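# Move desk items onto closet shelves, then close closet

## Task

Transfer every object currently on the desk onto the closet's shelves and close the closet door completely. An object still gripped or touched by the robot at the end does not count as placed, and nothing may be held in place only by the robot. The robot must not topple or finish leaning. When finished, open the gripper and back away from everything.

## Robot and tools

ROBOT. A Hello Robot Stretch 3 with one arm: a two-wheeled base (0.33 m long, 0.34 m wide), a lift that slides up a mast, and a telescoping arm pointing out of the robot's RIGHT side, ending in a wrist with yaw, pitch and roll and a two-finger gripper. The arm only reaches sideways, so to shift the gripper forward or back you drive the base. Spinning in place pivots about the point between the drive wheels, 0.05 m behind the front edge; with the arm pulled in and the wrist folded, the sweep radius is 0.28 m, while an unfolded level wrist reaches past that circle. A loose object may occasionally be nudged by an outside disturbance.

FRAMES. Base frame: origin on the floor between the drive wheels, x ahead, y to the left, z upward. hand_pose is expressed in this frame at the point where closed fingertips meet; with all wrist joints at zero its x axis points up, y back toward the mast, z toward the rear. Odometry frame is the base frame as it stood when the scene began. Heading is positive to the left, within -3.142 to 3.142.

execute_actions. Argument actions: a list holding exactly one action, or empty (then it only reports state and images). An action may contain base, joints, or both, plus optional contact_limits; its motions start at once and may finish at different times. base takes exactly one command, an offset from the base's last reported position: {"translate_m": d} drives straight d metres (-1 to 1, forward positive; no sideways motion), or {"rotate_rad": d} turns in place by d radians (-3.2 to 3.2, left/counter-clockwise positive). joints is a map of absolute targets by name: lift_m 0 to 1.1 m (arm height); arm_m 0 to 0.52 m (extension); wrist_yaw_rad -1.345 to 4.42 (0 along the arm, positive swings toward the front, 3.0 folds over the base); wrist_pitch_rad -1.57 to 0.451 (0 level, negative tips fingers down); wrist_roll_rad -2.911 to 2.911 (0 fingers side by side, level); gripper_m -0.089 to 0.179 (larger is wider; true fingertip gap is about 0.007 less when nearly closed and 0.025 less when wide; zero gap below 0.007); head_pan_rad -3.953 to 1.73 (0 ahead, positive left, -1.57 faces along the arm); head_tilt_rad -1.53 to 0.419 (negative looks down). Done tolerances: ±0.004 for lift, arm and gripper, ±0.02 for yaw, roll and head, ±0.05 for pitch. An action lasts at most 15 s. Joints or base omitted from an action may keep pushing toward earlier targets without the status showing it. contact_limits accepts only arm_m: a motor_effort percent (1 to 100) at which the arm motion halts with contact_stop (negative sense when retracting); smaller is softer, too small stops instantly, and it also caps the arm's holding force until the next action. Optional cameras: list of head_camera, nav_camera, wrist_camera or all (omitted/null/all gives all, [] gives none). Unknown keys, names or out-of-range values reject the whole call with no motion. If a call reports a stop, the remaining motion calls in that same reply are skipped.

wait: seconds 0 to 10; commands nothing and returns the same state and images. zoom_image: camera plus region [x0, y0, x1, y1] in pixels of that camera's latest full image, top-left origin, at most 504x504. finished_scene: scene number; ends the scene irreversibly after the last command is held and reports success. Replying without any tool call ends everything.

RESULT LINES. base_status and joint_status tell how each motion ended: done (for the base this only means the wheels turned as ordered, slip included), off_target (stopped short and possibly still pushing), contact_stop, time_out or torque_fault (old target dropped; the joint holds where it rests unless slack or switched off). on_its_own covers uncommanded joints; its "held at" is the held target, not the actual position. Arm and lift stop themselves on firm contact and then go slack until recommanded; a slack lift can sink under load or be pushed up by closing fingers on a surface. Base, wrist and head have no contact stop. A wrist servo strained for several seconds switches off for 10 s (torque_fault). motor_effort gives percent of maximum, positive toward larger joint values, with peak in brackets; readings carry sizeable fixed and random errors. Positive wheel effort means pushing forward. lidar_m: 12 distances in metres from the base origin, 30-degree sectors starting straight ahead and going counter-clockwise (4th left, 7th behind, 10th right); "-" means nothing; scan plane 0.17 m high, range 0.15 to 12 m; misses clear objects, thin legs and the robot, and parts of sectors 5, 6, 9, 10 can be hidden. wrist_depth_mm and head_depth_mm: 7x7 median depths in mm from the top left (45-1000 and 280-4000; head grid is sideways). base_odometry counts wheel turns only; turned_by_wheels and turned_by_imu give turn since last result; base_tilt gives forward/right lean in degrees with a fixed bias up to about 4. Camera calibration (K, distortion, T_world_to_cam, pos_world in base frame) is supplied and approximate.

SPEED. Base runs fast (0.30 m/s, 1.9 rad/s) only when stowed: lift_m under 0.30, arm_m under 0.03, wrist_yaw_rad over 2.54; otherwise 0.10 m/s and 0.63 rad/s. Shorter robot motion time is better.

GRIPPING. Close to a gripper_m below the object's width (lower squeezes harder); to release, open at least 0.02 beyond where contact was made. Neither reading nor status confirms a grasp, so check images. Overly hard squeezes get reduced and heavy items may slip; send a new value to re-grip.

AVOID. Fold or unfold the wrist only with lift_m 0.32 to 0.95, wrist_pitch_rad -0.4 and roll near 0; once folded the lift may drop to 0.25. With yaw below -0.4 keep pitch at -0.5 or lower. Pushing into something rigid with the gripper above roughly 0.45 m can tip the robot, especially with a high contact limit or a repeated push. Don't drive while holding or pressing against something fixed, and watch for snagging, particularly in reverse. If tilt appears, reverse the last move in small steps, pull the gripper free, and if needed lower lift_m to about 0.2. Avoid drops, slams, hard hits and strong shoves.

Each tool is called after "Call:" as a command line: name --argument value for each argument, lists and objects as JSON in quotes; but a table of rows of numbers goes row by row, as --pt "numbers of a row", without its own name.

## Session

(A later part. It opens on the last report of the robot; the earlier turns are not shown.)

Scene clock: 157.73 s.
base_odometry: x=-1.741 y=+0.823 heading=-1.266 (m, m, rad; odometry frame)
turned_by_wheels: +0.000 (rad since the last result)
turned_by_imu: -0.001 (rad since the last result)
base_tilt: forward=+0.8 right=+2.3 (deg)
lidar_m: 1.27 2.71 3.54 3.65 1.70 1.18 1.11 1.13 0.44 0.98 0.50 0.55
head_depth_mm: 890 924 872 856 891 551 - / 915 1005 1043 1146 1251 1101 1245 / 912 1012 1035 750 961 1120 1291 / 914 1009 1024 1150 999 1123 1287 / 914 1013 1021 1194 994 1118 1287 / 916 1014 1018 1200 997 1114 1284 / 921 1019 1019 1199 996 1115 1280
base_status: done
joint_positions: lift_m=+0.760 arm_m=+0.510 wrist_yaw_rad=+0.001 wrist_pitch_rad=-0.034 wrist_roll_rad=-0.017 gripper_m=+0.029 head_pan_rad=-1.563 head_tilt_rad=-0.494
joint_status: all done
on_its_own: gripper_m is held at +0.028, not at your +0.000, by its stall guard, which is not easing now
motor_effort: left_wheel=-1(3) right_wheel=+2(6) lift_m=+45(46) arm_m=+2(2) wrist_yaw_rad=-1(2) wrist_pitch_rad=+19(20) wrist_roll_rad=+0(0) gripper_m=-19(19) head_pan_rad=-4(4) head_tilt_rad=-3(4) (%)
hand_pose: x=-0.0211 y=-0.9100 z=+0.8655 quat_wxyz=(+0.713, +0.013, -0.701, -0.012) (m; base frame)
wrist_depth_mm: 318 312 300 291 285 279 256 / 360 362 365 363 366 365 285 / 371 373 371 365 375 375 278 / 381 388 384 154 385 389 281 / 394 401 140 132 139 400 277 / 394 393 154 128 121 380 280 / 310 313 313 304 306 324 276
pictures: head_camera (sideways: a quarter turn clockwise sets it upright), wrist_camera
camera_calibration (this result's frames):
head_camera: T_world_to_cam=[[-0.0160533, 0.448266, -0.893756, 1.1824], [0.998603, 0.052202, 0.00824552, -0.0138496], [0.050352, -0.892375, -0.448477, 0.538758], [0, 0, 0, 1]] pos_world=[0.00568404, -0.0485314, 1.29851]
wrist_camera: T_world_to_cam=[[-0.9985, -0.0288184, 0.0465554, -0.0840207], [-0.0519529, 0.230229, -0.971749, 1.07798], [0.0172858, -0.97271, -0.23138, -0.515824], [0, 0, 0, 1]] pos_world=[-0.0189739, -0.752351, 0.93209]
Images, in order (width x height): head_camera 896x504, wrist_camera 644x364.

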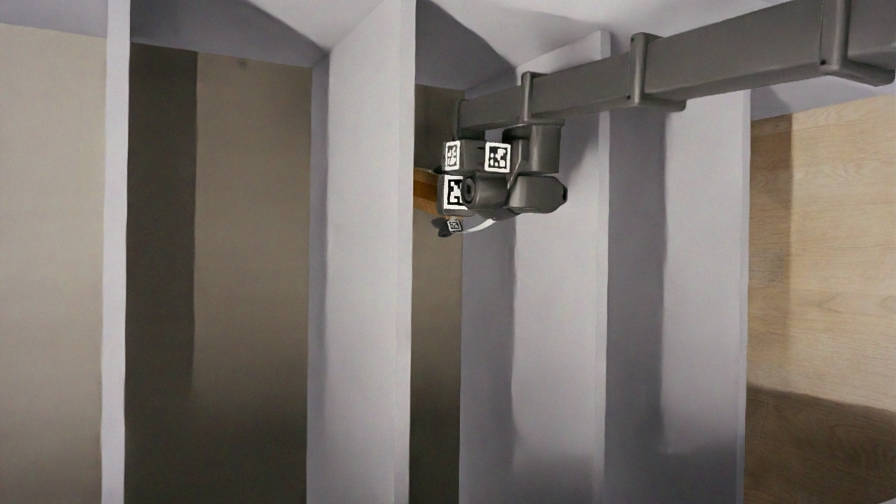

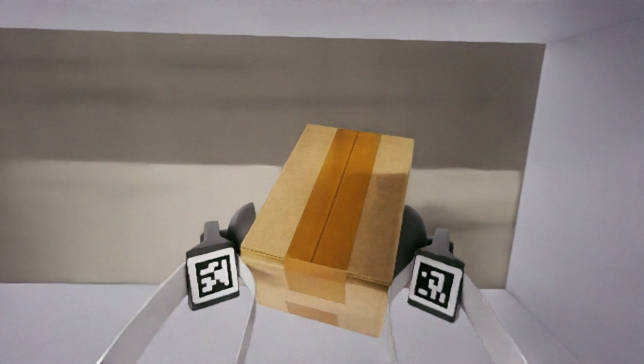

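Call:
execute_actions --actions '[{"joints":{"lift_m":0.675}}]' --cameras '[]'

Call:
execute_actions --actions '[{"joints":{"gripper_m":0.12}}]' --cameras '[]'

Call:
execute_actions --actions '[{"joints":{"lift_m":0.76}}]' --cameras '[]'

Call:
execute_actions --actions '[{"joints":{"arm_m":0.0,"gripper_m":0.05}}]' --cameras '["wrist_camera"]'

Scene clock: 159.43 s.
base_odometry: x=-1.741 y=+0.823 heading=-1.266 (m, m, rad; odometry frame)
turned_by_wheels: +0.000 (rad since the last result)
turned_by_imu: +0.000 (rad since the last result)
base_tilt: forward=+0.9 right=+2.3 (deg)
lidar_m: 1.27 2.72 3.54 3.62 1.70 1.18 1.11 1.13 0.44 0.98 0.50 0.55
head_depth_mm: 898 928 876 853 900 622 583 / 915 1000 1032 1142 1001 1127 1290 / 915 1009 1034 991 - 1116 1299 / 919 1012 1030 1149 1002 1124 1289 / 918 1008 1019 1201 994 1117 1292 / 919 1012 1016 1201 997 1116 1290 / 918 1014 1018 1193 992 1117 1284
base_status: not commanded
joint_positions: lift_m=+0.675 arm_m=+0.510 wrist_yaw_rad=+0.001 wrist_pitch_rad=-0.034 wrist_roll_rad=-0.017 gripper_m=+0.029 head_pan_rad=-1.563 head_tilt_rad=-0.494
joint_status: all done
on_its_own: gripper_m is held at +0.028, not at your +0.000, by its stall guard, which is not easing now
motor_effort: left_wheel=-2(1) right_wheel=+2(2) lift_m=+27(38) arm_m=+2(1) wrist_yaw_rad=-1(2) wrist_pitch_rad=+19(20) wrist_roll_rad=+1(0) gripper_m=-19(19) head_pan_rad=-5(4) head_tilt_rad=-3(3) (%)
hand_pose: x=-0.0211 y=-0.9100 z=+0.7812 quat_wxyz=(+0.713, +0.013, -0.701, -0.012) (m; base frame)
wrist_depth_mm: 346 349 347 353 359 357 285 / 356 361 363 364 361 366 282 / 367 370 371 369 374 371 278 / 387 388 379 153 380 386 282 / 333 334 140 132 139 360 281 / 242 245 154 127 121 257 257 / 191 194 194 187 190 200 201
pictures: none
No camera images: the call's "cameras" was empty. Leave "cameras" out to get every camera's image.

Scene clock: 160.83 s.
base_odometry: x=-1.741 y=+0.823 heading=-1.266 (m, m, rad; odometry frame)
turned_by_wheels: +0.000 (rad since the last result)
turned_by_imu: +0.000 (rad since the last result)
base_tilt: forward=+0.8 right=+2.4 (deg)
lidar_m: 1.27 2.72 3.55 3.64 1.70 1.18 1.11 1.13 0.44 0.97 0.50 0.55
head_depth_mm: 892 926 873 849 898 621 580 / 917 1009 1039 1147 1004 1128 1285 / 920 1008 1024 1185 - 1123 1291 / 914 1011 1031 1151 998 1119 1296 / 915 1009 1022 1192 996 1120 1286 / 916 1013 1023 1196 995 1121 1289 / 916 1019 1014 1202 993 1114 1284
base_status: not commanded
joint_positions: lift_m=+0.675 arm_m=+0.510 wrist_yaw_rad=+0.001 wrist_pitch_rad=-0.024 wrist_roll_rad=-0.017 gripper_m=+0.120 head_pan_rad=-1.563 head_tilt_rad=-0.494
joint_status: all done
motor_effort: left_wheel=-1(1) right_wheel=+1(2) lift_m=+27(28) arm_m=+2(2) wrist_yaw_rad=-1(1) wrist_pitch_rad=+14(19) wrist_roll_rad=+0(1) gripper_m=+1(81) head_pan_rad=-4(5) head_tilt_rad=-3(3) (%)
hand_pose: x=-0.0211 y=-0.9103 z=+0.7837 quat_wxyz=(+0.713, +0.009, -0.701, -0.008) (m; base frame)
wrist_depth_mm: 348 349 352 350 356 354 285 / 360 358 361 369 366 366 281 / 372 373 371 373 375 382 282 / 382 382 381 384 386 387 277 / 349 378 357 368 365 364 280 / 249 - 253 163 234 284 254 / 202 197 181 127 192 195 207
pictures: none
No camera images: the call's "cameras" was empty. Leave "cameras" out to get every camera's image.

Scene clock: 162.43 s.
base_odometry: x=-1.741 y=+0.823 heading=-1.266 (m, m, rad; odometry frame)
turned_by_wheels: +0.000 (rad since the last result)
turned_by_imu: +0.000 (rad since the last result)
base_tilt: forward=+0.9 right=+2.4 (deg)
lidar_m: 1.27 2.72 3.54 3.64 1.70 1.18 1.11 1.14 0.44 0.98 0.51 0.55
head_depth_mm: 892 926 874 857 884 549 - / 917 1010 1036 1147 1246 1128 1240 / 914 1009 1035 750 959 1122 1290 / 916 1014 1027 1157 1004 1118 1289 / 914 1008 1020 1203 995 1118 1294 / 923 1009 1013 1196 995 1116 1287 / 920 1011 1011 1193 989 1116 1277
base_status: not commanded
joint_positions: lift_m=+0.760 arm_m=+0.510 wrist_yaw_rad=+0.001 wrist_pitch_rad=-0.023 wrist_roll_rad=-0.017 gripper_m=+0.120 head_pan_rad=-1.563 head_tilt_rad=-0.494
joint_status: all done
motor_effort: left_wheel=-1(1) right_wheel=+3(1) lift_m=+44(45) arm_m=+1(2) wrist_yaw_rad=-1(2) wrist_pitch_rad=+14(14) wrist_roll_rad=+1(0) gripper_m=+0(0) head_pan_rad=-4(4) head_tilt_rad=-3(2) (%)
hand_pose: x=-0.0211 y=-0.9103 z=+0.8683 quat_wxyz=(+0.713, +0.009, -0.701, -0.008) (m; base frame)
wrist_depth_mm: 301 289 278 273 265 258 252 / 360 357 358 366 365 360 283 / 369 377 370 370 372 378 281 / 383 388 382 393 394 385 279 / 393 393 397 404 404 389 277 / 403 - 409 412 408 342 277 / 326 318 320 323 325 315 270
pictures: none
No camera images: the call's "cameras" was empty. Leave "cameras" out to get every camera's image.

Scene clock: 167.33 s.
base_odometry: x=-1.741 y=+0.823 heading=-1.266 (m, m, rad; odometry frame)
turned_by_wheels: +0.000 (rad since the last result)
turned_by_imu: +0.000 (rad since the last result)
base_tilt: forward=+0.8 right=+2.3 (deg)
lidar_m: 1.27 2.71 3.54 3.64 1.70 1.18 1.11 1.13 0.44 0.98 0.51 0.55
head_depth_mm: 890 925 873 848 898 622 616 / 913 1011 1044 1144 999 1122 1203 / 915 1014 1033 1156 981 1126 1346 / 919 1011 1031 1156 999 1122 1322 / 918 1010 1022 1196 1002 1124 1291 / 916 1015 1028 1199 992 1115 1289 / 922 1016 1019 1196 991 1114 1293
base_status: not commanded
joint_positions: lift_m=+0.760 arm_m=+0.002 wrist_yaw_rad=+0.001 wrist_pitch_rad=-0.023 wrist_roll_rad=-0.017 gripper_m=+0.050 head_pan_rad=-1.563 head_tilt_rad=-0.494
joint_status: all done
joint sent to its limit — the command would take arm_m past its lower limit, so that joint was sent only as far as its limit.
motor_effort: left_wheel=-1(1) right_wheel=+2(2) lift_m=+44(44) arm_m=-3(0) wrist_yaw_rad=-1(1) wrist_pitch_rad=+13(13) wrist_roll_rad=+0(1) gripper_m=-1(77) head_pan_rad=-4(4) head_tilt_rad=-3(2) (%)
hand_pose: x=-0.0212 y=-0.4030 z=+0.8684 quat_wxyz=(+0.713, +0.009, -0.701, -0.008) (m; base frame)
wrist_depth_mm: 799 793 819 815 794 483 213 / 812 795 725 683 643 457 211 / 844 858 873 856 851 470 210 / 868 896 863 874 797 473 209 / 570 576 628 583 657 460 209 / 932 941 881 942 - 466 210 / 728 744 768 745 744 287 206
pictures: wrist_camera
camera_calibration (this result's frames):
wrist_camera: T_world_to_cam=[[-0.998507, -0.0280869, 0.0468564, -0.069564], [-0.0518931, 0.219587, -0.974212, 0.961862], [0.0170735, -0.975188, -0.220717, -0.0322411], [0, 0, 0, 1]] pos_world=[-0.0189957, -0.244608, 0.933201]
Images, in order (width x height): wrist_camera 644x364.

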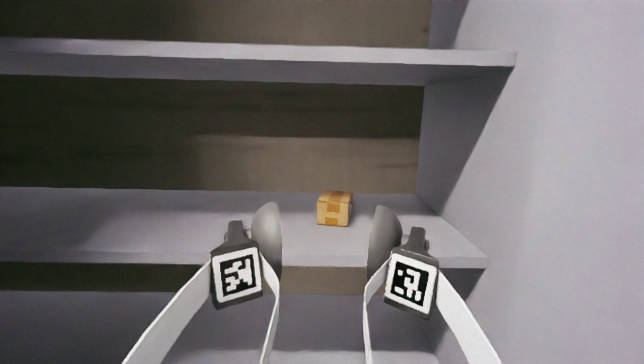

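Call:
execute_actions --actions '[{"base":{"translate_m":-0.05},"joints":{"wrist_pitch_rad":-0.4}}]' --cameras '[]'

Call:
execute_actions --actions '[{"joints":{"wrist_yaw_rad":3.0}}]' --cameras '[]'

Call:
execute_actions --actions '[{"base":{"rotate_rad":1.719},"joints":{"lift_m":0.28}}]' --cameras '[]'

Call:
execute_actions --actions '[{"base":{"translate_m":1.0}}]' --cameras '[]'

Call:
execute_actions --actions '[{"base":{"translate_m":1.0}}]' --cameras '[]'

Call:
execute_actions --actions '[{"base":{"translate_m":0.61}}]' --cameras '[]'

Call:
execute_actions --actions '[{"base":{"rotate_rad":1.424},"joints":{"lift_m":0.93}}]' --cameras '[]'

Call:
execute_actions --actions '[{"joints":{"wrist_yaw_rad":0,"wrist_pitch_rad":-0.6,"gripper_m":0.12,"lift_m":1.09}}]' --cameras '["wrist_camera"]'

Scene clock: 170.27 s.
base_odometry: x=-1.756 y=+0.871 heading=-1.266 (m, m, rad; odometry frame)
turned_by_wheels: +0.000 (rad since the last result)
turned_by_imu: +0.000 (rad since the last result)
base_tilt: forward=+0.9 right=+2.4 (deg)
lidar_m: 1.28 2.77 3.58 3.22 1.62 1.12 1.06 1.08 0.42 0.52 0.54 0.55
head_depth_mm: 780 780 776 490 486 504 564 / 917 1003 974 1047 959 1054 708 / 921 1013 1037 1157 1002 1117 1342 / 916 1011 1030 1200 983 1127 1311 / 919 1020 1026 1201 1000 1120 1278 / 920 1011 1019 1202 993 1117 1285 / 917 1020 1022 1200 990 1111 1277
base_status: done
joint_positions: lift_m=+0.760 arm_m=+0.002 wrist_yaw_rad=+0.001 wrist_pitch_rad=-0.413 wrist_roll_rad=-0.017 gripper_m=+0.050 head_pan_rad=-1.563 head_tilt_rad=-0.494
joint_status: all done
motor_effort: left_wheel=-1(7) right_wheel=+2(4) lift_m=+44(44) arm_m=-2(3) wrist_yaw_rad=-1(1) wrist_pitch_rad=+8(12) wrist_roll_rad=+1(0) gripper_m=+1(1) head_pan_rad=-4(4) head_tilt_rad=-3(3) (%)
hand_pose: x=-0.0213 y=-0.3723 z=+0.7734 quat_wxyz=(+0.698, +0.147, -0.686, -0.144) (m; base frame)
wrist_depth_mm: 780 764 785 786 763 227 152 / 559 557 567 568 576 225 152 / 935 940 952 956 662 224 159 / 829 833 830 819 751 226 169 / 696 712 703 709 480 227 186 / - - - - - 232 217 / 941 882 942 908 445 252 268
pictures: none
No camera images: the call's "cameras" was empty. Leave "cameras" out to get every camera's image.

Scene clock: 172.77 s.
base_odometry: x=-1.756 y=+0.871 heading=-1.266 (m, m, rad; odometry frame)
turned_by_wheels: +0.000 (rad since the last result)
turned_by_imu: +0.000 (rad since the last result)
base_tilt: forward=+0.8 right=+2.3 (deg)
lidar_m: 1.28 2.78 3.61 3.21 1.62 1.12 1.06 1.08 0.42 0.52 0.54 0.55
head_depth_mm: 779 779 774 490 484 504 564 / 919 1003 975 1055 963 1055 709 / 919 1011 1037 1150 1006 1121 1290 / 920 1014 1028 1197 986 1120 1290 / 920 1015 1027 1200 998 1121 1288 / 918 1017 1025 1205 998 1114 1285 / 916 1018 1021 1195 989 1107 1277
base_status: not commanded
joint_positions: lift_m=+0.760 arm_m=+0.002 wrist_yaw_rad=+2.997 wrist_pitch_rad=-0.413 wrist_roll_rad=-0.017 gripper_m=+0.050 head_pan_rad=-1.563 head_tilt_rad=-0.494
joint_status: all done
motor_effort: left_wheel=-1(1) right_wheel=+2(1) lift_m=+44(44) arm_m=-2(3) wrist_yaw_rad=+2(2) wrist_pitch_rad=+8(8) wrist_roll_rad=+0(0) gripper_m=+1(1) head_pan_rad=-4(4) head_tilt_rad=-2(3) (%)
hand_pose: x=+0.0111 y=+0.0754 z=+0.7734 quat_wxyz=(+0.194, +0.695, +0.097, +0.686) (m; base frame)
wrist_depth_mm: - - - - - - - / - - - - - - - / - - - - - - - / - - - - - - - / - - - - - - - / - - - - - - - / 881 926 904 894 921 929 931
pictures: none
No camera images: the call's "cameras" was empty. Leave "cameras" out to get every camera's image.

Scene clock: 177.97 s.
base_odometry: x=-1.756 y=+0.871 heading=+0.453 (m, m, rad; odometry frame)
turned_by_wheels: +1.719 (rad since the last result)
turned_by_imu: +1.710 (rad since the last result)
base_tilt: forward=+0.9 right=+2.3 (deg)
lidar_m: 3.19 1.39 1.08 1.06 0.53 0.42 1.14 0.54 0.64 2.71 2.89 3.23
head_depth_mm: 2195 2397 2571 2449 1880 1551 1305 / 2253 2419 2619 2810 2052 1584 1287 / 2263 2480 2697 2854 2042 1583 1301 / 2305 2517 2768 2863 2060 1586 1301 / 2372 2616 2830 2870 2025 1570 1278 / 2405 2614 2847 2830 2025 1565 1287 / 2417 2675 2883 2844 2028 1569 1282
base_status: done
joint_positions: lift_m=+0.280 arm_m=+0.002 wrist_yaw_rad=+2.998 wrist_pitch_rad=-0.415 wrist_roll_rad=-0.017 gripper_m=+0.050 head_pan_rad=-1.563 head_tilt_rad=-0.494
joint_status: all done
motor_effort: left_wheel=-1(5) right_wheel=+3(4) lift_m=+26(38) arm_m=-2(2) wrist_yaw_rad=+2(3) wrist_pitch_rad=+8(8) wrist_roll_rad=+0(0) gripper_m=+1(0) head_pan_rad=-4(4) head_tilt_rad=-3(3) (%)
hand_pose: x=+0.0110 y=+0.0752 z=+0.2938 quat_wxyz=(+0.194, +0.694, +0.097, +0.686) (m; base frame)
wrist_depth_mm: - - - - - - - / - - - - - - - / 866 886 902 908 927 887 924 / 492 703 706 717 713 715 716 / 495 583 - 581 597 570 595 / 473 500 - 507 - 495 492 / - - - - 423 433 429
pictures: none
No camera images: the call's "cameras" was empty. Leave "cameras" out to get every camera's image.

Scene clock: 182.90 s.
base_odometry: x=-0.857 y=+1.308 heading=+0.453 (m, m, rad; odometry frame)
turned_by_wheels: +0.000 (rad since the last result)
turned_by_imu: -0.001 (rad since the last result)
base_tilt: forward=+0.8 right=+2.4 (deg)
lidar_m: 2.26 1.27 1.00 0.98 1.04 1.42 1.39 1.50 2.20 2.79 2.97 2.26
head_depth_mm: 2275 2476 2677 2850 2057 1573 1290 / 2289 2522 2811 2874 2057 1583 1294 / 2349 2571 2835 2847 2045 1580 1295 / 2379 2588 2886 2895 2041 1596 1284 / 2419 2697 2924 2868 2040 1577 1289 / 2464 2719 2952 2869 2022 1568 1287 / 2534 2748 3063 2829 2004 1569 1283
base_status: done
joint_positions: lift_m=+0.280 arm_m=+0.002 wrist_yaw_rad=+2.998 wrist_pitch_rad=-0.415 wrist_roll_rad=-0.017 gripper_m=+0.050 head_pan_rad=-1.563 head_tilt_rad=-0.494
joint_status: not commanded
motor_effort: left_wheel=-2(6) right_wheel=+3(8) lift_m=+26(27) arm_m=-2(2) wrist_yaw_rad=+3(2) wrist_pitch_rad=+8(9) wrist_roll_rad=+0(0) gripper_m=-1(0) head_pan_rad=-4(4) head_tilt_rad=-2(3) (%)
hand_pose: x=+0.0109 y=+0.0752 z=+0.2937 quat_wxyz=(+0.194, +0.694, +0.098, +0.686) (m; base frame)
wrist_depth_mm: 931 - 919 905 890 926 904 / - - - - - - - / 895 886 906 944 934 912 900 / 702 708 708 693 724 717 722 / 574 577 - 581 604 579 582 / 488 498 - 504 - 500 498 / - - - - 431 427 429
pictures: none
No camera images: the call's "cameras" was empty. Leave "cameras" out to get every camera's image.

Scene clock: 187.83 s.
base_odometry: x=+0.043 y=+1.745 heading=+0.452 (m, m, rad; odometry frame)
turned_by_wheels: +0.000 (rad since the last result)
turned_by_imu: -0.001 (rad since the last result)
base_tilt: forward=+0.7 right=+2.3 (deg)
lidar_m: 1.64 1.19 0.90 0.88 0.96 1.40 2.38 2.56 2.92 2.87 2.16 1.36
head_depth_mm: 2369 2558 2762 2897 2047 1584 1290 / 2373 2618 2809 2893 2051 1594 1294 / 2421 2650 2884 2852 2034 1593 1293 / 2428 2674 2966 2841 2017 1593 1283 / 2487 2737 2999 2850 2045 1577 1293 / 2558 2761 3128 2844 2038 1582 1286 / 2589 2817 3045 2825 2033 1569 1267
base_status: done
joint_positions: lift_m=+0.280 arm_m=+0.002 wrist_yaw_rad=+2.998 wrist_pitch_rad=-0.415 wrist_roll_rad=-0.017 gripper_m=+0.050 head_pan_rad=-1.563 head_tilt_rad=-0.494
joint_status: not commanded
motor_effort: left_wheel=-2(7) right_wheel=+2(8) lift_m=+26(26) arm_m=-3(3) wrist_yaw_rad=+1(3) wrist_pitch_rad=+8(8) wrist_roll_rad=+0(1) gripper_m=+1(0) head_pan_rad=-4(4) head_tilt_rad=-3(3) (%)
hand_pose: x=+0.0108 y=+0.0752 z=+0.2937 quat_wxyz=(+0.194, +0.694, +0.098, +0.686) (m; base frame)
wrist_depth_mm: 842 - 814 817 860 824 843 / 927 892 879 895 881 889 937 / 887 915 868 926 918 892 906 / 716 692 687 718 693 704 711 / 571 580 - 568 602 583 573 / 486 506 - 511 - 494 496 / - - - - 423 430 427
pictures: none
No camera images: the call's "cameras" was empty. Leave "cameras" out to get every camera's image.

Scene clock: 191.50 s.
base_odometry: x=+0.591 y=+2.012 heading=+0.452 (m, m, rad; odometry frame)
turned_by_wheels: +0.000 (rad since the last result)
turned_by_imu: -0.001 (rad since the last result)
base_tilt: forward=+0.8 right=+2.3 (deg)
lidar_m: 1.03 0.72 0.87 0.82 0.89 1.32 3.00 3.21 2.97 2.91 0.94 1.05
head_depth_mm: 2383 2606 2878 2898 2047 1587 1303 / 2406 2630 2856 2876 2040 1580 1286 / 2473 2662 2921 2865 2040 1594 1298 / 2489 2739 2957 2862 2060 1601 1289 / 2570 2781 3055 935 2026 1567 1253 / 2487 2595 2748 757 1820 1591 1255 / 1922 2016 2057 756 542 1224 1249
base_status: done
joint_positions: lift_m=+0.280 arm_m=+0.002 wrist_yaw_rad=+2.998 wrist_pitch_rad=-0.415 wrist_roll_rad=-0.017 gripper_m=+0.050 head_pan_rad=-1.563 head_tilt_rad=-0.494
joint_status: not commanded
motor_effort: left_wheel=-1(5) right_wheel=+3(7) lift_m=+26(26) arm_m=-2(2) wrist_yaw_rad=+2(2) wrist_pitch_rad=+9(9) wrist_roll_rad=+0(0) gripper_m=-1(0) head_pan_rad=-4(4) head_tilt_rad=-3(3) (%)
hand_pose: x=+0.0108 y=+0.0752 z=+0.2937 quat_wxyz=(+0.194, +0.694, +0.098, +0.686) (m; base frame)
wrist_depth_mm: 791 - 772 781 794 827 804 / 832 841 833 866 867 867 860 / 892 923 886 923 888 895 943 / 694 697 701 711 703 711 616 / 572 571 - 581 597 581 587 / 496 507 - 504 - 490 484 / - - - - 428 430 427
pictures: none
No camera images: the call's "cameras" was empty. Leave "cameras" out to get every camera's image.

Scene clock: 198.23 s.
base_odometry: x=+0.591 y=+2.012 heading=+1.876 (m, m, rad; odometry frame)
turned_by_wheels: +1.424 (rad since the last result)
turned_by_imu: +1.415 (rad since the last result)
base_tilt: forward=+0.8 right=+2.3 (deg)
lidar_m: 0.82 0.85 1.11 2.67 3.09 3.11 2.91 0.94 1.09 1.03 0.72 0.90
head_depth_mm: 817 908 1004 771 548 440 - / 817 912 1006 766 547 425 - / 836 914 986 767 549 425 - / 837 915 989 762 547 425 - / 841 915 990 765 543 424 - / 842 916 999 758 541 424 346 / 842 914 996 761 542 421 345
base_status: done
joint_positions: lift_m=+0.930 arm_m=+0.002 wrist_yaw_rad=+2.998 wrist_pitch_rad=-0.415 wrist_roll_rad=-0.017 gripper_m=+0.050 head_pan_rad=-1.563 head_tilt_rad=-0.494
joint_status: all done
motor_effort: left_wheel=-1(8) right_wheel=+2(8) lift_m=+45(49) arm_m=-3(2) wrist_yaw_rad=+1(2) wrist_pitch_rad=+9(9) wrist_roll_rad=+1(0) gripper_m=+0(1) head_pan_rad=-4(4) head_tilt_rad=-3(2) (%)
hand_pose: x=+0.0108 y=+0.0752 z=+0.9430 quat_wxyz=(+0.194, +0.694, +0.098, +0.686) (m; base frame)
wrist_depth_mm: - - - - - - 836 / - - - - - - 838 / - - - - - - 851 / - - - - - - 865 / - - - - - - 891 / - - - - - - 906 / - - - - - - 905
pictures: none
No camera images: the call's "cameras" was empty. Leave "cameras" out to get every camera's image.

Scene clock: 200.73 s.
base_odometry: x=+0.591 y=+2.012 heading=+1.876 (m, m, rad; odometry frame)
turned_by_wheels: +0.000 (rad since the last result)
turned_by_imu: +0.000 (rad since the last result)
base_tilt: forward=+0.7 right=+2.4 (deg)
lidar_m: 0.82 0.85 1.11 2.66 3.09 3.07 2.92 0.94 1.09 1.03 0.72 0.90
head_depth_mm: 816 889 - - - - - / 819 892 - - - - - / 838 904 991 - - - 330 / 842 914 994 762 584 425 347 / 841 917 989 762 545 424 346 / 842 911 992 760 545 423 346 / 842 917 992 757 542 422 345
base_status: not commanded
joint_positions: lift_m=+1.090 arm_m=+0.002 wrist_yaw_rad=+0.003 wrist_pitch_rad=-0.611 wrist_roll_rad=-0.017 gripper_m=+0.120 head_pan_rad=-1.563 head_tilt_rad=-0.494
joint_status: all done
motor_effort: left_wheel=-2(2) right_wheel=+3(2) lift_m=+45(45) arm_m=-2(2) wrist_yaw_rad=-2(5) wrist_pitch_rad=+6(8) wrist_roll_rad=+0(0) gripper_m=-1(80) head_pan_rad=-4(4) head_tilt_rad=-2(3) (%)
hand_pose: x=-0.0210 y=-0.3433 z=+1.0616 quat_wxyz=(+0.681, +0.216, -0.668, -0.210) (m; base frame)
wrist_depth_mm: 634 627 615 616 633 621 622 / 489 492 500 483 493 488 490 / 413 408 408 407 400 408 408 / 347 345 348 351 346 347 340 / 303 309 302 299 302 309 303 / 269 - 266 264 265 271 267 / 245 241 240 241 239 235 241
pictures: wrist_camera
camera_calibration (this result's frames):
wrist_camera: T_world_to_cam=[[-0.99842, -0.0507705, 0.0240803, -0.0603875], [-0.0533786, 0.723041, -0.688739, 1.0068], [0.0175566, -0.688936, -0.724609, 0.701756], [0, 0, 0, 1]] pos_world=[-0.0188711, -0.247557, 1.20337]
Images, in order (width x height): wrist_camera 644x364.

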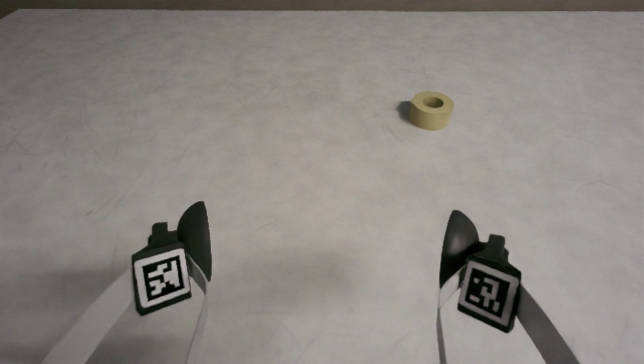

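Call:
execute_actions --actions '[{"base":{"translate_m":-0.13},"joints":{"arm_m":0.28}}]' --cameras '[]'

Call:
execute_actions --actions '[{"joints":{"lift_m":1.02}}]' --cameras '["wrist_camera"]'

Scene clock: 204.10 s.
base_odometry: x=+0.630 y=+1.888 heading=+1.876 (m, m, rad; odometry frame)
turned_by_wheels: +0.000 (rad since the last result)
turned_by_imu: +0.000 (rad since the last result)
base_tilt: forward=+0.8 right=+2.3 (deg)
lidar_m: 0.95 0.98 1.27 3.00 3.09 2.95 2.79 0.85 0.84 1.04 0.86 0.81
head_depth_mm: 822 - 1044 770 547 426 348 / 818 - 1025 747 546 426 348 / 830 903 - 725 548 425 347 / 837 926 996 762 547 425 347 / 847 925 1004 762 543 425 346 / 844 923 999 757 544 424 346 / 849 925 1002 759 542 421 345
base_status: done
joint_positions: lift_m=+1.090 arm_m=+0.280 wrist_yaw_rad=+0.001 wrist_pitch_rad=-0.612 wrist_roll_rad=-0.017 gripper_m=+0.120 head_pan_rad=-1.563 head_tilt_rad=-0.494
joint_status: all done
motor_effort: left_wheel=-1(7) right_wheel=+3(3) lift_m=+45(44) arm_m=+2(1) wrist_yaw_rad=+0(2) wrist_pitch_rad=+7(7) wrist_roll_rad=+0(0) gripper_m=+0(0) head_pan_rad=-4(4) head_tilt_rad=-3(2) (%)
hand_pose: x=-0.0213 y=-0.6206 z=+1.0615 quat_wxyz=(+0.680, +0.215, -0.668, -0.211) (m; base frame)
wrist_depth_mm: 488 492 490 498 488 489 497 / 486 490 488 481 486 482 485 / 403 408 405 410 401 405 402 / 345 344 341 349 341 341 342 / 298 307 300 302 299 305 298 / 264 - 266 264 266 273 266 / 245 237 238 228 237 233 237
pictures: none
No camera images: the call's "cameras" was empty. Leave "cameras" out to get every camera's image.

Scene clock: 205.57 s.
base_odometry: x=+0.630 y=+1.888 heading=+1.876 (m, m, rad; odometry frame)
turned_by_wheels: +0.000 (rad since the last result)
turned_by_imu: +0.000 (rad since the last result)
base_tilt: forward=+0.7 right=+2.3 (deg)
lidar_m: 0.95 0.99 1.27 2.98 3.07 2.95 2.78 0.85 0.84 1.04 0.86 0.82
head_depth_mm: 828 916 - 728 548 426 347 / 825 919 - 687 548 425 347 / 827 922 - 654 546 426 347 / 838 926 998 784 545 424 347 / 845 923 996 760 544 423 346 / 850 924 1006 762 543 423 345 / 849 927 999 756 543 422 345
base_status: not commanded
joint_positions: lift_m=+1.020 arm_m=+0.280 wrist_yaw_rad=+0.001 wrist_pitch_rad=-0.612 wrist_roll_rad=-0.017 gripper_m=+0.120 head_pan_rad=-1.563 head_tilt_rad=-0.494
joint_status: all done
motor_effort: left_wheel=-2(2) right_wheel=+2(2) lift_m=+26(38) arm_m=+1(2) wrist_yaw_rad=-1(1) wrist_pitch_rad=+7(7) wrist_roll_rad=+0(1) gripper_m=-1(1) head_pan_rad=-4(4) head_tilt_rad=-2(2) (%)
hand_pose: x=-0.0213 y=-0.6206 z=+0.9922 quat_wxyz=(+0.680, +0.215, -0.668, -0.211) (m; base frame)
wrist_depth_mm: 451 469 466 468 471 471 479 / 355 355 356 354 353 356 350 / 290 291 290 291 295 293 292 / 252 249 249 247 250 249 249 / 218 225 218 218 219 222 217 / 193 - 186 181 194 196 192 / 177 171 173 170 173 168 173
pictures: wrist_camera
camera_calibration (this result's frames):
wrist_camera: T_world_to_cam=[[-0.998498, -0.0492279, 0.024051, -0.0721137], [-0.0522513, 0.723545, -0.688297, 1.15934], [0.0164815, -0.68852, -0.72503, 0.461077], [0, 0, 0, 1]] pos_world=[-0.0190275, -0.524925, 1.134]
Images, in order (width x height): wrist_camera 644x364.

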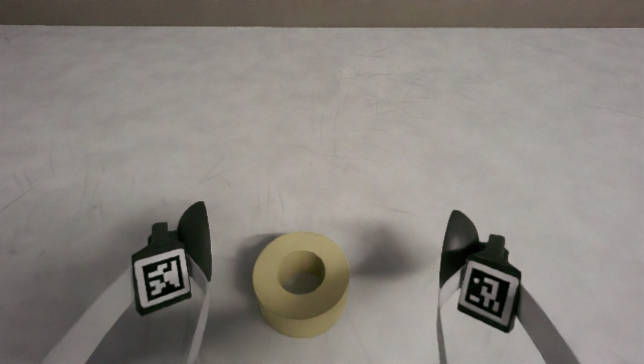

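Call:
execute_actions --actions '[{"base":{"translate_m":0.015},"joints":{"lift_m":0.995}}]' --cameras '[]'

Call:
execute_actions --actions '[{"joints":{"gripper_m":0.0}}]' --cameras '[]'

Call:
execute_actions --actions '[{"joints":{"lift_m":1.09}}]' --cameras '[]'

Call:
execute_actions --actions '[{"joints":{"arm_m":0.0}}]' --cameras '["wrist_camera"]'

Scene clock: 206.67 s.
base_odometry: x=+0.626 y=+1.902 heading=+1.876 (m, m, rad; odometry frame)
turned_by_wheels: +0.000 (rad since the last result)
turned_by_imu: +0.000 (rad since the last result)
base_tilt: forward=+0.9 right=+2.3 (deg)
lidar_m: 0.94 0.97 1.26 2.98 3.07 2.97 2.80 0.85 0.86 1.04 0.84 0.81
head_depth_mm: 825 919 979 692 549 427 348 / 826 915 - - 548 426 347 / 828 916 982 - 547 425 347 / 833 920 998 811 547 424 347 / 846 921 1002 765 545 425 346 / 849 926 1004 757 544 423 346 / 848 932 994 759 543 422 345
base_status: done
joint_positions: lift_m=+0.996 arm_m=+0.280 wrist_yaw_rad=+0.001 wrist_pitch_rad=-0.605 wrist_roll_rad=-0.017 gripper_m=+0.120 head_pan_rad=-1.563 head_tilt_rad=-0.494
joint_status: all done
motor_effort: left_wheel=-3(2) right_wheel=+4(6) lift_m=+20(27) arm_m=+1(2) wrist_yaw_rad=-1(1) wrist_pitch_rad=+3(7) wrist_roll_rad=+1(0) gripper_m=-2(1) head_pan_rad=-4(4) head_tilt_rad=-3(3) (%)
hand_pose: x=-0.0214 y=-0.6217 z=+0.9687 quat_wxyz=(+0.681, +0.213, -0.669, -0.209) (m; base frame)
wrist_depth_mm: 403 404 405 399 405 402 395 / 316 315 317 315 312 311 316 / 259 261 259 258 257 258 257 / 221 219 219 220 220 220 219 / 191 196 190 165 192 194 190 / 169 - 168 145 163 173 169 / - 151 151 151 149 148 150
pictures: none
No camera images: the call's "cameras" was empty. Leave "cameras" out to get every camera's image.

Scene clock: 208.37 s.
base_odometry: x=+0.626 y=+1.902 heading=+1.876 (m, m, rad; odometry frame)
turned_by_wheels: +0.000 (rad since the last result)
turned_by_imu: +0.000 (rad since the last result)
base_tilt: forward=+0.8 right=+2.4 (deg)
lidar_m: 0.94 0.97 1.26 2.98 3.09 2.97 2.80 0.85 0.86 1.04 0.84 0.81
head_depth_mm: 826 919 979 691 548 425 348 / 828 922 - 688 549 426 348 / 827 918 984 - 547 425 347 / 838 920 999 764 546 425 347 / 849 924 996 761 545 424 346 / 847 924 1000 760 544 423 345 / 846 926 1000 757 542 423 345
base_status: not commanded
joint_positions: lift_m=+0.995 arm_m=+0.280 wrist_yaw_rad=+0.000 wrist_pitch_rad=-0.592 wrist_roll_rad=-0.017 gripper_m=+0.001 head_pan_rad=-1.563 head_tilt_rad=-0.494
joint_status: all done
motor_effort: left_wheel=-2(3) right_wheel=+3(4) lift_m=+24(24) arm_m=+2(2) wrist_yaw_rad=+0(1) wrist_pitch_rad=-5(6) wrist_roll_rad=+0(0) gripper_m=-24(99) head_pan_rad=-4(4) head_tilt_rad=-3(2) (%)
hand_pose: x=-0.0215 y=-0.6240 z=+0.9712 quat_wxyz=(+0.682, +0.208, -0.670, -0.205) (m; base frame)
wrist_depth_mm: 411 414 415 418 420 415 417 / 323 324 322 324 326 325 320 / 265 264 263 262 264 266 265 / 224 222 223 223 223 222 224 / 193 194 199 162 199 191 193 / 171 171 - 143 - 171 170 / 152 152 153 147 152 152 152
pictures: none
No camera images: the call's "cameras" was empty. Leave "cameras" out to get every camera's image.

Scene clock: 210.07 s.
base_odometry: x=+0.626 y=+1.902 heading=+1.876 (m, m, rad; odometry frame)
turned_by_wheels: +0.000 (rad since the last result)
turned_by_imu: +0.000 (rad since the last result)
base_tilt: forward=+0.9 right=+2.3 (deg)
lidar_m: 0.94 0.97 1.26 2.98 3.08 2.97 2.80 0.85 0.86 1.04 0.84 0.80
head_depth_mm: 824 - 1036 769 548 426 348 / 816 - 1025 766 549 426 347 / 827 898 - 688 547 425 347 / 837 922 998 761 546 424 346 / 850 923 996 762 547 424 346 / 847 926 999 755 544 424 346 / 853 925 1003 756 543 422 345
base_status: not commanded
joint_positions: lift_m=+1.090 arm_m=+0.280 wrist_yaw_rad=+0.000 wrist_pitch_rad=-0.613 wrist_roll_rad=-0.017 gripper_m=+0.007 head_pan_rad=-1.563 head_tilt_rad=-0.494
joint_status: all done
on_its_own: gripper_m is held at +0.006, not at your +0.000, by its stall guard, which is not easing now
motor_effort: left_wheel=-2(2) right_wheel=+3(3) lift_m=+45(48) arm_m=+2(2) wrist_yaw_rad=+0(0) wrist_pitch_rad=+8(8) wrist_roll_rad=+1(0) gripper_m=-20(22) head_pan_rad=-4(4) head_tilt_rad=-2(2) (%)
hand_pose: x=-0.0215 y=-0.6204 z=+1.0612 quat_wxyz=(+0.680, +0.216, -0.668, -0.212) (m; base frame)
wrist_depth_mm: 483 483 486 490 490 483 508 / 490 488 476 492 489 478 475 / 408 406 396 404 400 406 401 / 344 341 345 346 341 339 349 / 299 297 307 164 303 299 298 / 263 265 - 143 - 264 266 / 237 239 238 228 236 238 238
pictures: none
No camera images: the call's "cameras" was empty. Leave "cameras" out to get every camera's image.

Scene clock: 213.33 s.
base_odometry: x=+0.626 y=+1.902 heading=+1.876 (m, m, rad; odometry frame)
turned_by_wheels: +0.000 (rad since the last result)
turned_by_imu: +0.000 (rad since the last result)
base_tilt: forward=+0.9 right=+2.3 (deg)
lidar_m: 0.94 0.97 1.26 2.99 3.07 2.96 2.80 0.85 0.86 1.03 0.83 0.81
head_depth_mm: 822 895 - - - - - / 825 893 - - - - - / 830 912 1001 - - - 330 / 839 922 998 763 570 425 347 / 844 923 1003 766 544 424 347 / 846 925 1007 759 544 424 346 / 848 930 1003 755 542 422 344
base_status: not commanded
joint_positions: lift_m=+1.090 arm_m=+0.002 wrist_yaw_rad=+0.000 wrist_pitch_rad=-0.614 wrist_roll_rad=-0.017 gripper_m=+0.007 head_pan_rad=-1.563 head_tilt_rad=-0.494
joint_status: all done
joint sent to its limit — the command would take arm_m past its lower limit, so that joint was sent only as far as its limit.
on_its_own: gripper_m is held at +0.006, not at your +0.000, by its stall guard, which is not easing now
motor_effort: left_wheel=-2(2) right_wheel=+3(3) lift_m=+45(45) arm_m=-3(1) wrist_yaw_rad=+0(0) wrist_pitch_rad=+8(8) wrist_roll_rad=+0(1) gripper_m=-19(20) head_pan_rad=-4(4) head_tilt_rad=-3(2) (%)
hand_pose: x=-0.0215 y=-0.3429 z=+1.0611 quat_wxyz=(+0.680, +0.216, -0.668, -0.212) (m; base frame)
wrist_depth_mm: 622 617 631 623 597 634 640 / 492 497 489 493 477 489 494 / 403 410 409 401 405 405 401 / 345 342 347 344 346 344 342 / 299 301 312 162 307 296 298 / 268 264 - 144 - 265 266 / 238 241 237 231 237 238 239
pictures: wrist_camera
camera_calibration (this result's frames):
wrist_camera: T_world_to_cam=[[-0.998528, -0.0486545, 0.0239539, -0.0599235], [-0.0518013, 0.72496, -0.68684, 1.00479], [0.0160523, -0.68707, -0.726413, 0.7042], [0, 0, 0, 1]] pos_world=[-0.0190899, -0.247513, 1.20311]
Images, in order (width x height): wrist_camera 644x364.

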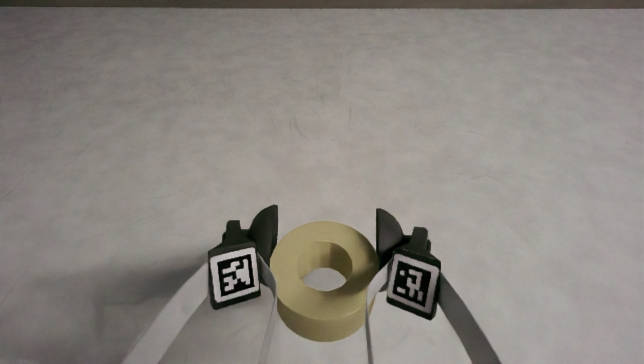

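Call:
execute_actions --actions '[{"base":{"rotate_rad":1.674},"joints":{"wrist_pitch_rad":-0.4}}]' --cameras '[]'

Call:
execute_actions --actions '[{"joints":{"lift_m":0.9}}]' --cameras '[]'

Call:
execute_actions --actions '[{"joints":{"wrist_yaw_rad":3.0}}]' --cameras '[]'

Call:
execute_actions --actions '[{"joints":{"lift_m":0.28}}]' --cameras '[]'

Call:
execute_actions --actions '[{"base":{"translate_m":1.0}}]' --cameras '[]'

Call:
execute_actions --actions '[{"base":{"translate_m":1.0}}]' --cameras '[]'

Call:
execute_actions --actions '[{"base":{"translate_m":0.596}}]' --cameras '[]'

Call:
execute_actions --actions '[{"base":{"rotate_rad":1.467},"joints":{"lift_m":0.76}}]' --cameras '["head_camera"]'

Scene clock: 217.17 s.
base_odometry: x=+0.626 y=+1.902 heading=-2.734 (m, m, rad; odometry frame)
turned_by_wheels: +1.674 (rad since the last result)
turned_by_imu: +1.665 (rad since the last result)
base_tilt: forward=+0.9 right=+2.2 (deg)
lidar_m: 2.99 3.18 2.88 2.80 0.85 1.07 1.04 0.80 1.00 0.94 1.00 1.43
head_depth_mm: 769 811 - - - - - / 773 821 - - - - - / 761 828 - - - - 1263 / 779 844 926 1031 1165 1313 1291 / 786 861 945 1040 1174 1335 1294 / 795 870 953 1059 1196 1370 1293 / 804 880 968 1081 1212 1388 1289
base_status: done
joint_positions: lift_m=+1.090 arm_m=+0.002 wrist_yaw_rad=+0.000 wrist_pitch_rad=-0.424 wrist_roll_rad=-0.017 gripper_m=+0.007 head_pan_rad=-1.563 head_tilt_rad=-0.494
joint_status: all done
on_its_own: gripper_m is held at +0.006, not at your +0.000, by its stall guard, which is not easing now
motor_effort: left_wheel=-1(6) right_wheel=+1(5) lift_m=+45(45) arm_m=-2(2) wrist_yaw_rad=+0(1) wrist_pitch_rad=+14(14) wrist_roll_rad=+0(1) gripper_m=-19(21) head_pan_rad=-4(4) head_tilt_rad=-3(2) (%)
hand_pose: x=-0.0214 y=-0.3710 z=+1.1011 quat_wxyz=(+0.697, +0.150, -0.685, -0.148) (m; base frame)
wrist_depth_mm: 689 673 643 620 635 625 609 / 756 722 713 685 683 666 662 / 832 815 789 766 740 738 707 / 922 919 868 838 821 773 470 / - - 923 162 907 896 379 / - - - 142 - - 328 / - - - - - - 299
pictures: none
No camera images: the call's "cameras" was empty. Leave "cameras" out to get every camera's image.

Scene clock: 219.73 s.
base_odometry: x=+0.626 y=+1.902 heading=-2.734 (m, m, rad; odometry frame)
turned_by_wheels: +0.000 (rad since the last result)
turned_by_imu: +0.000 (rad since the last result)
base_tilt: forward=+0.8 right=+2.4 (deg)
lidar_m: 2.98 3.17 2.87 2.80 0.86 1.06 1.04 0.80 1.00 0.94 1.00 1.43
head_depth_mm: 764 834 912 1006 1122 1278 - / 773 839 922 1017 1136 1273 1333 / 762 837 920 1021 1156 1255 - / 778 843 928 1019 1153 1289 1284 / 787 859 942 1045 1174 1339 1298 / 796 869 956 1064 1192 1357 1286 / 806 878 966 1078 1216 1389 1295
base_status: not commanded
joint_positions: lift_m=+0.900 arm_m=+0.002 wrist_yaw_rad=+0.000 wrist_pitch_rad=-0.422 wrist_roll_rad=-0.017 gripper_m=+0.007 head_pan_rad=-1.563 head_tilt_rad=-0.494
joint_status: all done
on_its_own: gripper_m is held at +0.006, not at your +0.000, by its stall guard, which is not easing now
motor_effort: left_wheel=-1(1) right_wheel=+3(3) lift_m=+26(39) arm_m=-3(2) wrist_yaw_rad=+0(0) wrist_pitch_rad=+13(14) wrist_roll_rad=+1(1) gripper_m=-20(20) head_pan_rad=-4(4) head_tilt_rad=-3(3) (%)
hand_pose: x=-0.0214 y=-0.3712 z=+0.9120 quat_wxyz=(+0.698, +0.150, -0.685, -0.147) (m; base frame)
wrist_depth_mm: 679 655 652 637 636 623 587 / 745 724 699 703 681 655 328 / 832 775 765 772 756 711 709 / 903 903 886 832 833 802 807 / - - 957 164 952 891 851 / - - - 142 - - - / - - - - - - -
pictures: none
No camera images: the call's "cameras" was empty. Leave "cameras" out to get every camera's image.

Scene clock: 222.23 s.
base_odometry: x=+0.626 y=+1.902 heading=-2.734 (m, m, rad; odometry frame)
turned_by_wheels: +0.000 (rad since the last result)
turned_by_imu: +0.000 (rad since the last result)
base_tilt: forward=+0.7 right=+2.3 (deg)
lidar_m: 2.98 3.18 2.88 2.80 0.85 1.07 1.04 0.80 1.00 0.94 0.99 1.43
head_depth_mm: 764 828 916 1004 1117 1264 - / 775 845 929 1020 1137 1284 1369 / 762 833 924 1020 1149 1308 1362 / 775 846 929 1029 1153 1309 1367 / 786 854 943 1049 1168 1345 1363 / 796 866 953 1066 1194 1370 1283 / 806 881 969 1077 1225 1398 1294
base_status: not commanded
joint_positions: lift_m=+0.900 arm_m=+0.002 wrist_yaw_rad=+2.997 wrist_pitch_rad=-0.422 wrist_roll_rad=-0.017 gripper_m=+0.007 head_pan_rad=-1.563 head_tilt_rad=-0.494
joint_status: all done
on_its_own: gripper_m is held at +0.006, not at your +0.000, by its stall guard, which is not easing now
motor_effort: left_wheel=-2(2) right_wheel=+2(2) lift_m=+26(26) arm_m=-2(2) wrist_yaw_rad=+3(4) wrist_pitch_rad=+13(13) wrist_roll_rad=+1(1) gripper_m=-18(20) head_pan_rad=-4(4) head_tilt_rad=-3(3) (%)
hand_pose: x=+0.0109 y=+0.0742 z=+0.9120 quat_wxyz=(+0.197, +0.694, +0.100, +0.685) (m; base frame)
wrist_depth_mm: 403 - - - - - - / 296 - - - - - - / 733 - - - - - - / 828 - - - - - - / - - - 163 - - - / - - - 143 - - - / - - - - - - -
pictures: none
No camera images: the call's "cameras" was empty. Leave "cameras" out to get every camera's image.

Scene clock: 224.10 s.
base_odometry: x=+0.626 y=+1.902 heading=-2.733 (m, m, rad; odometry frame)
turned_by_wheels: +0.000 (rad since the last result)
turned_by_imu: +0.000 (rad since the last result)
base_tilt: forward=+0.9 right=+2.3 (deg)
lidar_m: 2.98 3.17 2.88 2.81 0.86 1.07 1.04 0.80 0.99 0.94 1.00 1.43
head_depth_mm: 767 831 906 1007 1121 1263 1297 / 777 843 922 1014 1141 1291 1286 / 762 840 919 1021 1154 1297 1283 / 776 845 930 1025 1149 1312 1295 / 787 854 941 1043 1172 1350 1287 / 797 873 952 1059 1191 1362 1283 / 802 879 965 1078 1213 1393 1290
base_status: not commanded
joint_positions: lift_m=+0.782 arm_m=+0.002 wrist_yaw_rad=+2.999 wrist_pitch_rad=-0.422 wrist_roll_rad=-0.017 gripper_m=+0.007 head_pan_rad=-1.563 head_tilt_rad=-0.495
joint_status: lift_m contact_stop (moved -0.119 of -0.620)
on_its_own: gripper_m is held at +0.006, not at your +0.000, by its stall guard, which is not easing now; lift_m is slack since a contact_stop, until your next command for it (your +0.280 is given up)
motor_effort: left_wheel=+1(5) right_wheel=+2(10) lift_m=+35(74) arm_m=-2(2) wrist_yaw_rad=+1(2) wrist_pitch_rad=+12(16) wrist_roll_rad=+0(1) gripper_m=-20(20) head_pan_rad=-4(4) head_tilt_rad=-2(2) (%)
hand_pose: x=+0.0107 y=+0.0743 z=+0.7935 quat_wxyz=(+0.197, +0.694, +0.100, +0.685) (m; base frame)
wrist_depth_mm: - - - - - - - / - - - - - - - / 731 - - - - - - / - - - - - - - / - - - 164 - - - / - - - 143 - - - / 922 922 913 905 929 930 910
pictures: none
No camera images: the call's "cameras" was empty. Leave "cameras" out to get every camera's image.

not run: a stop came earlier in this reply.

not run: a stop came earlier in this reply.

not run: a stop came earlier in this reply.

not run: a stop came earlier in this reply.


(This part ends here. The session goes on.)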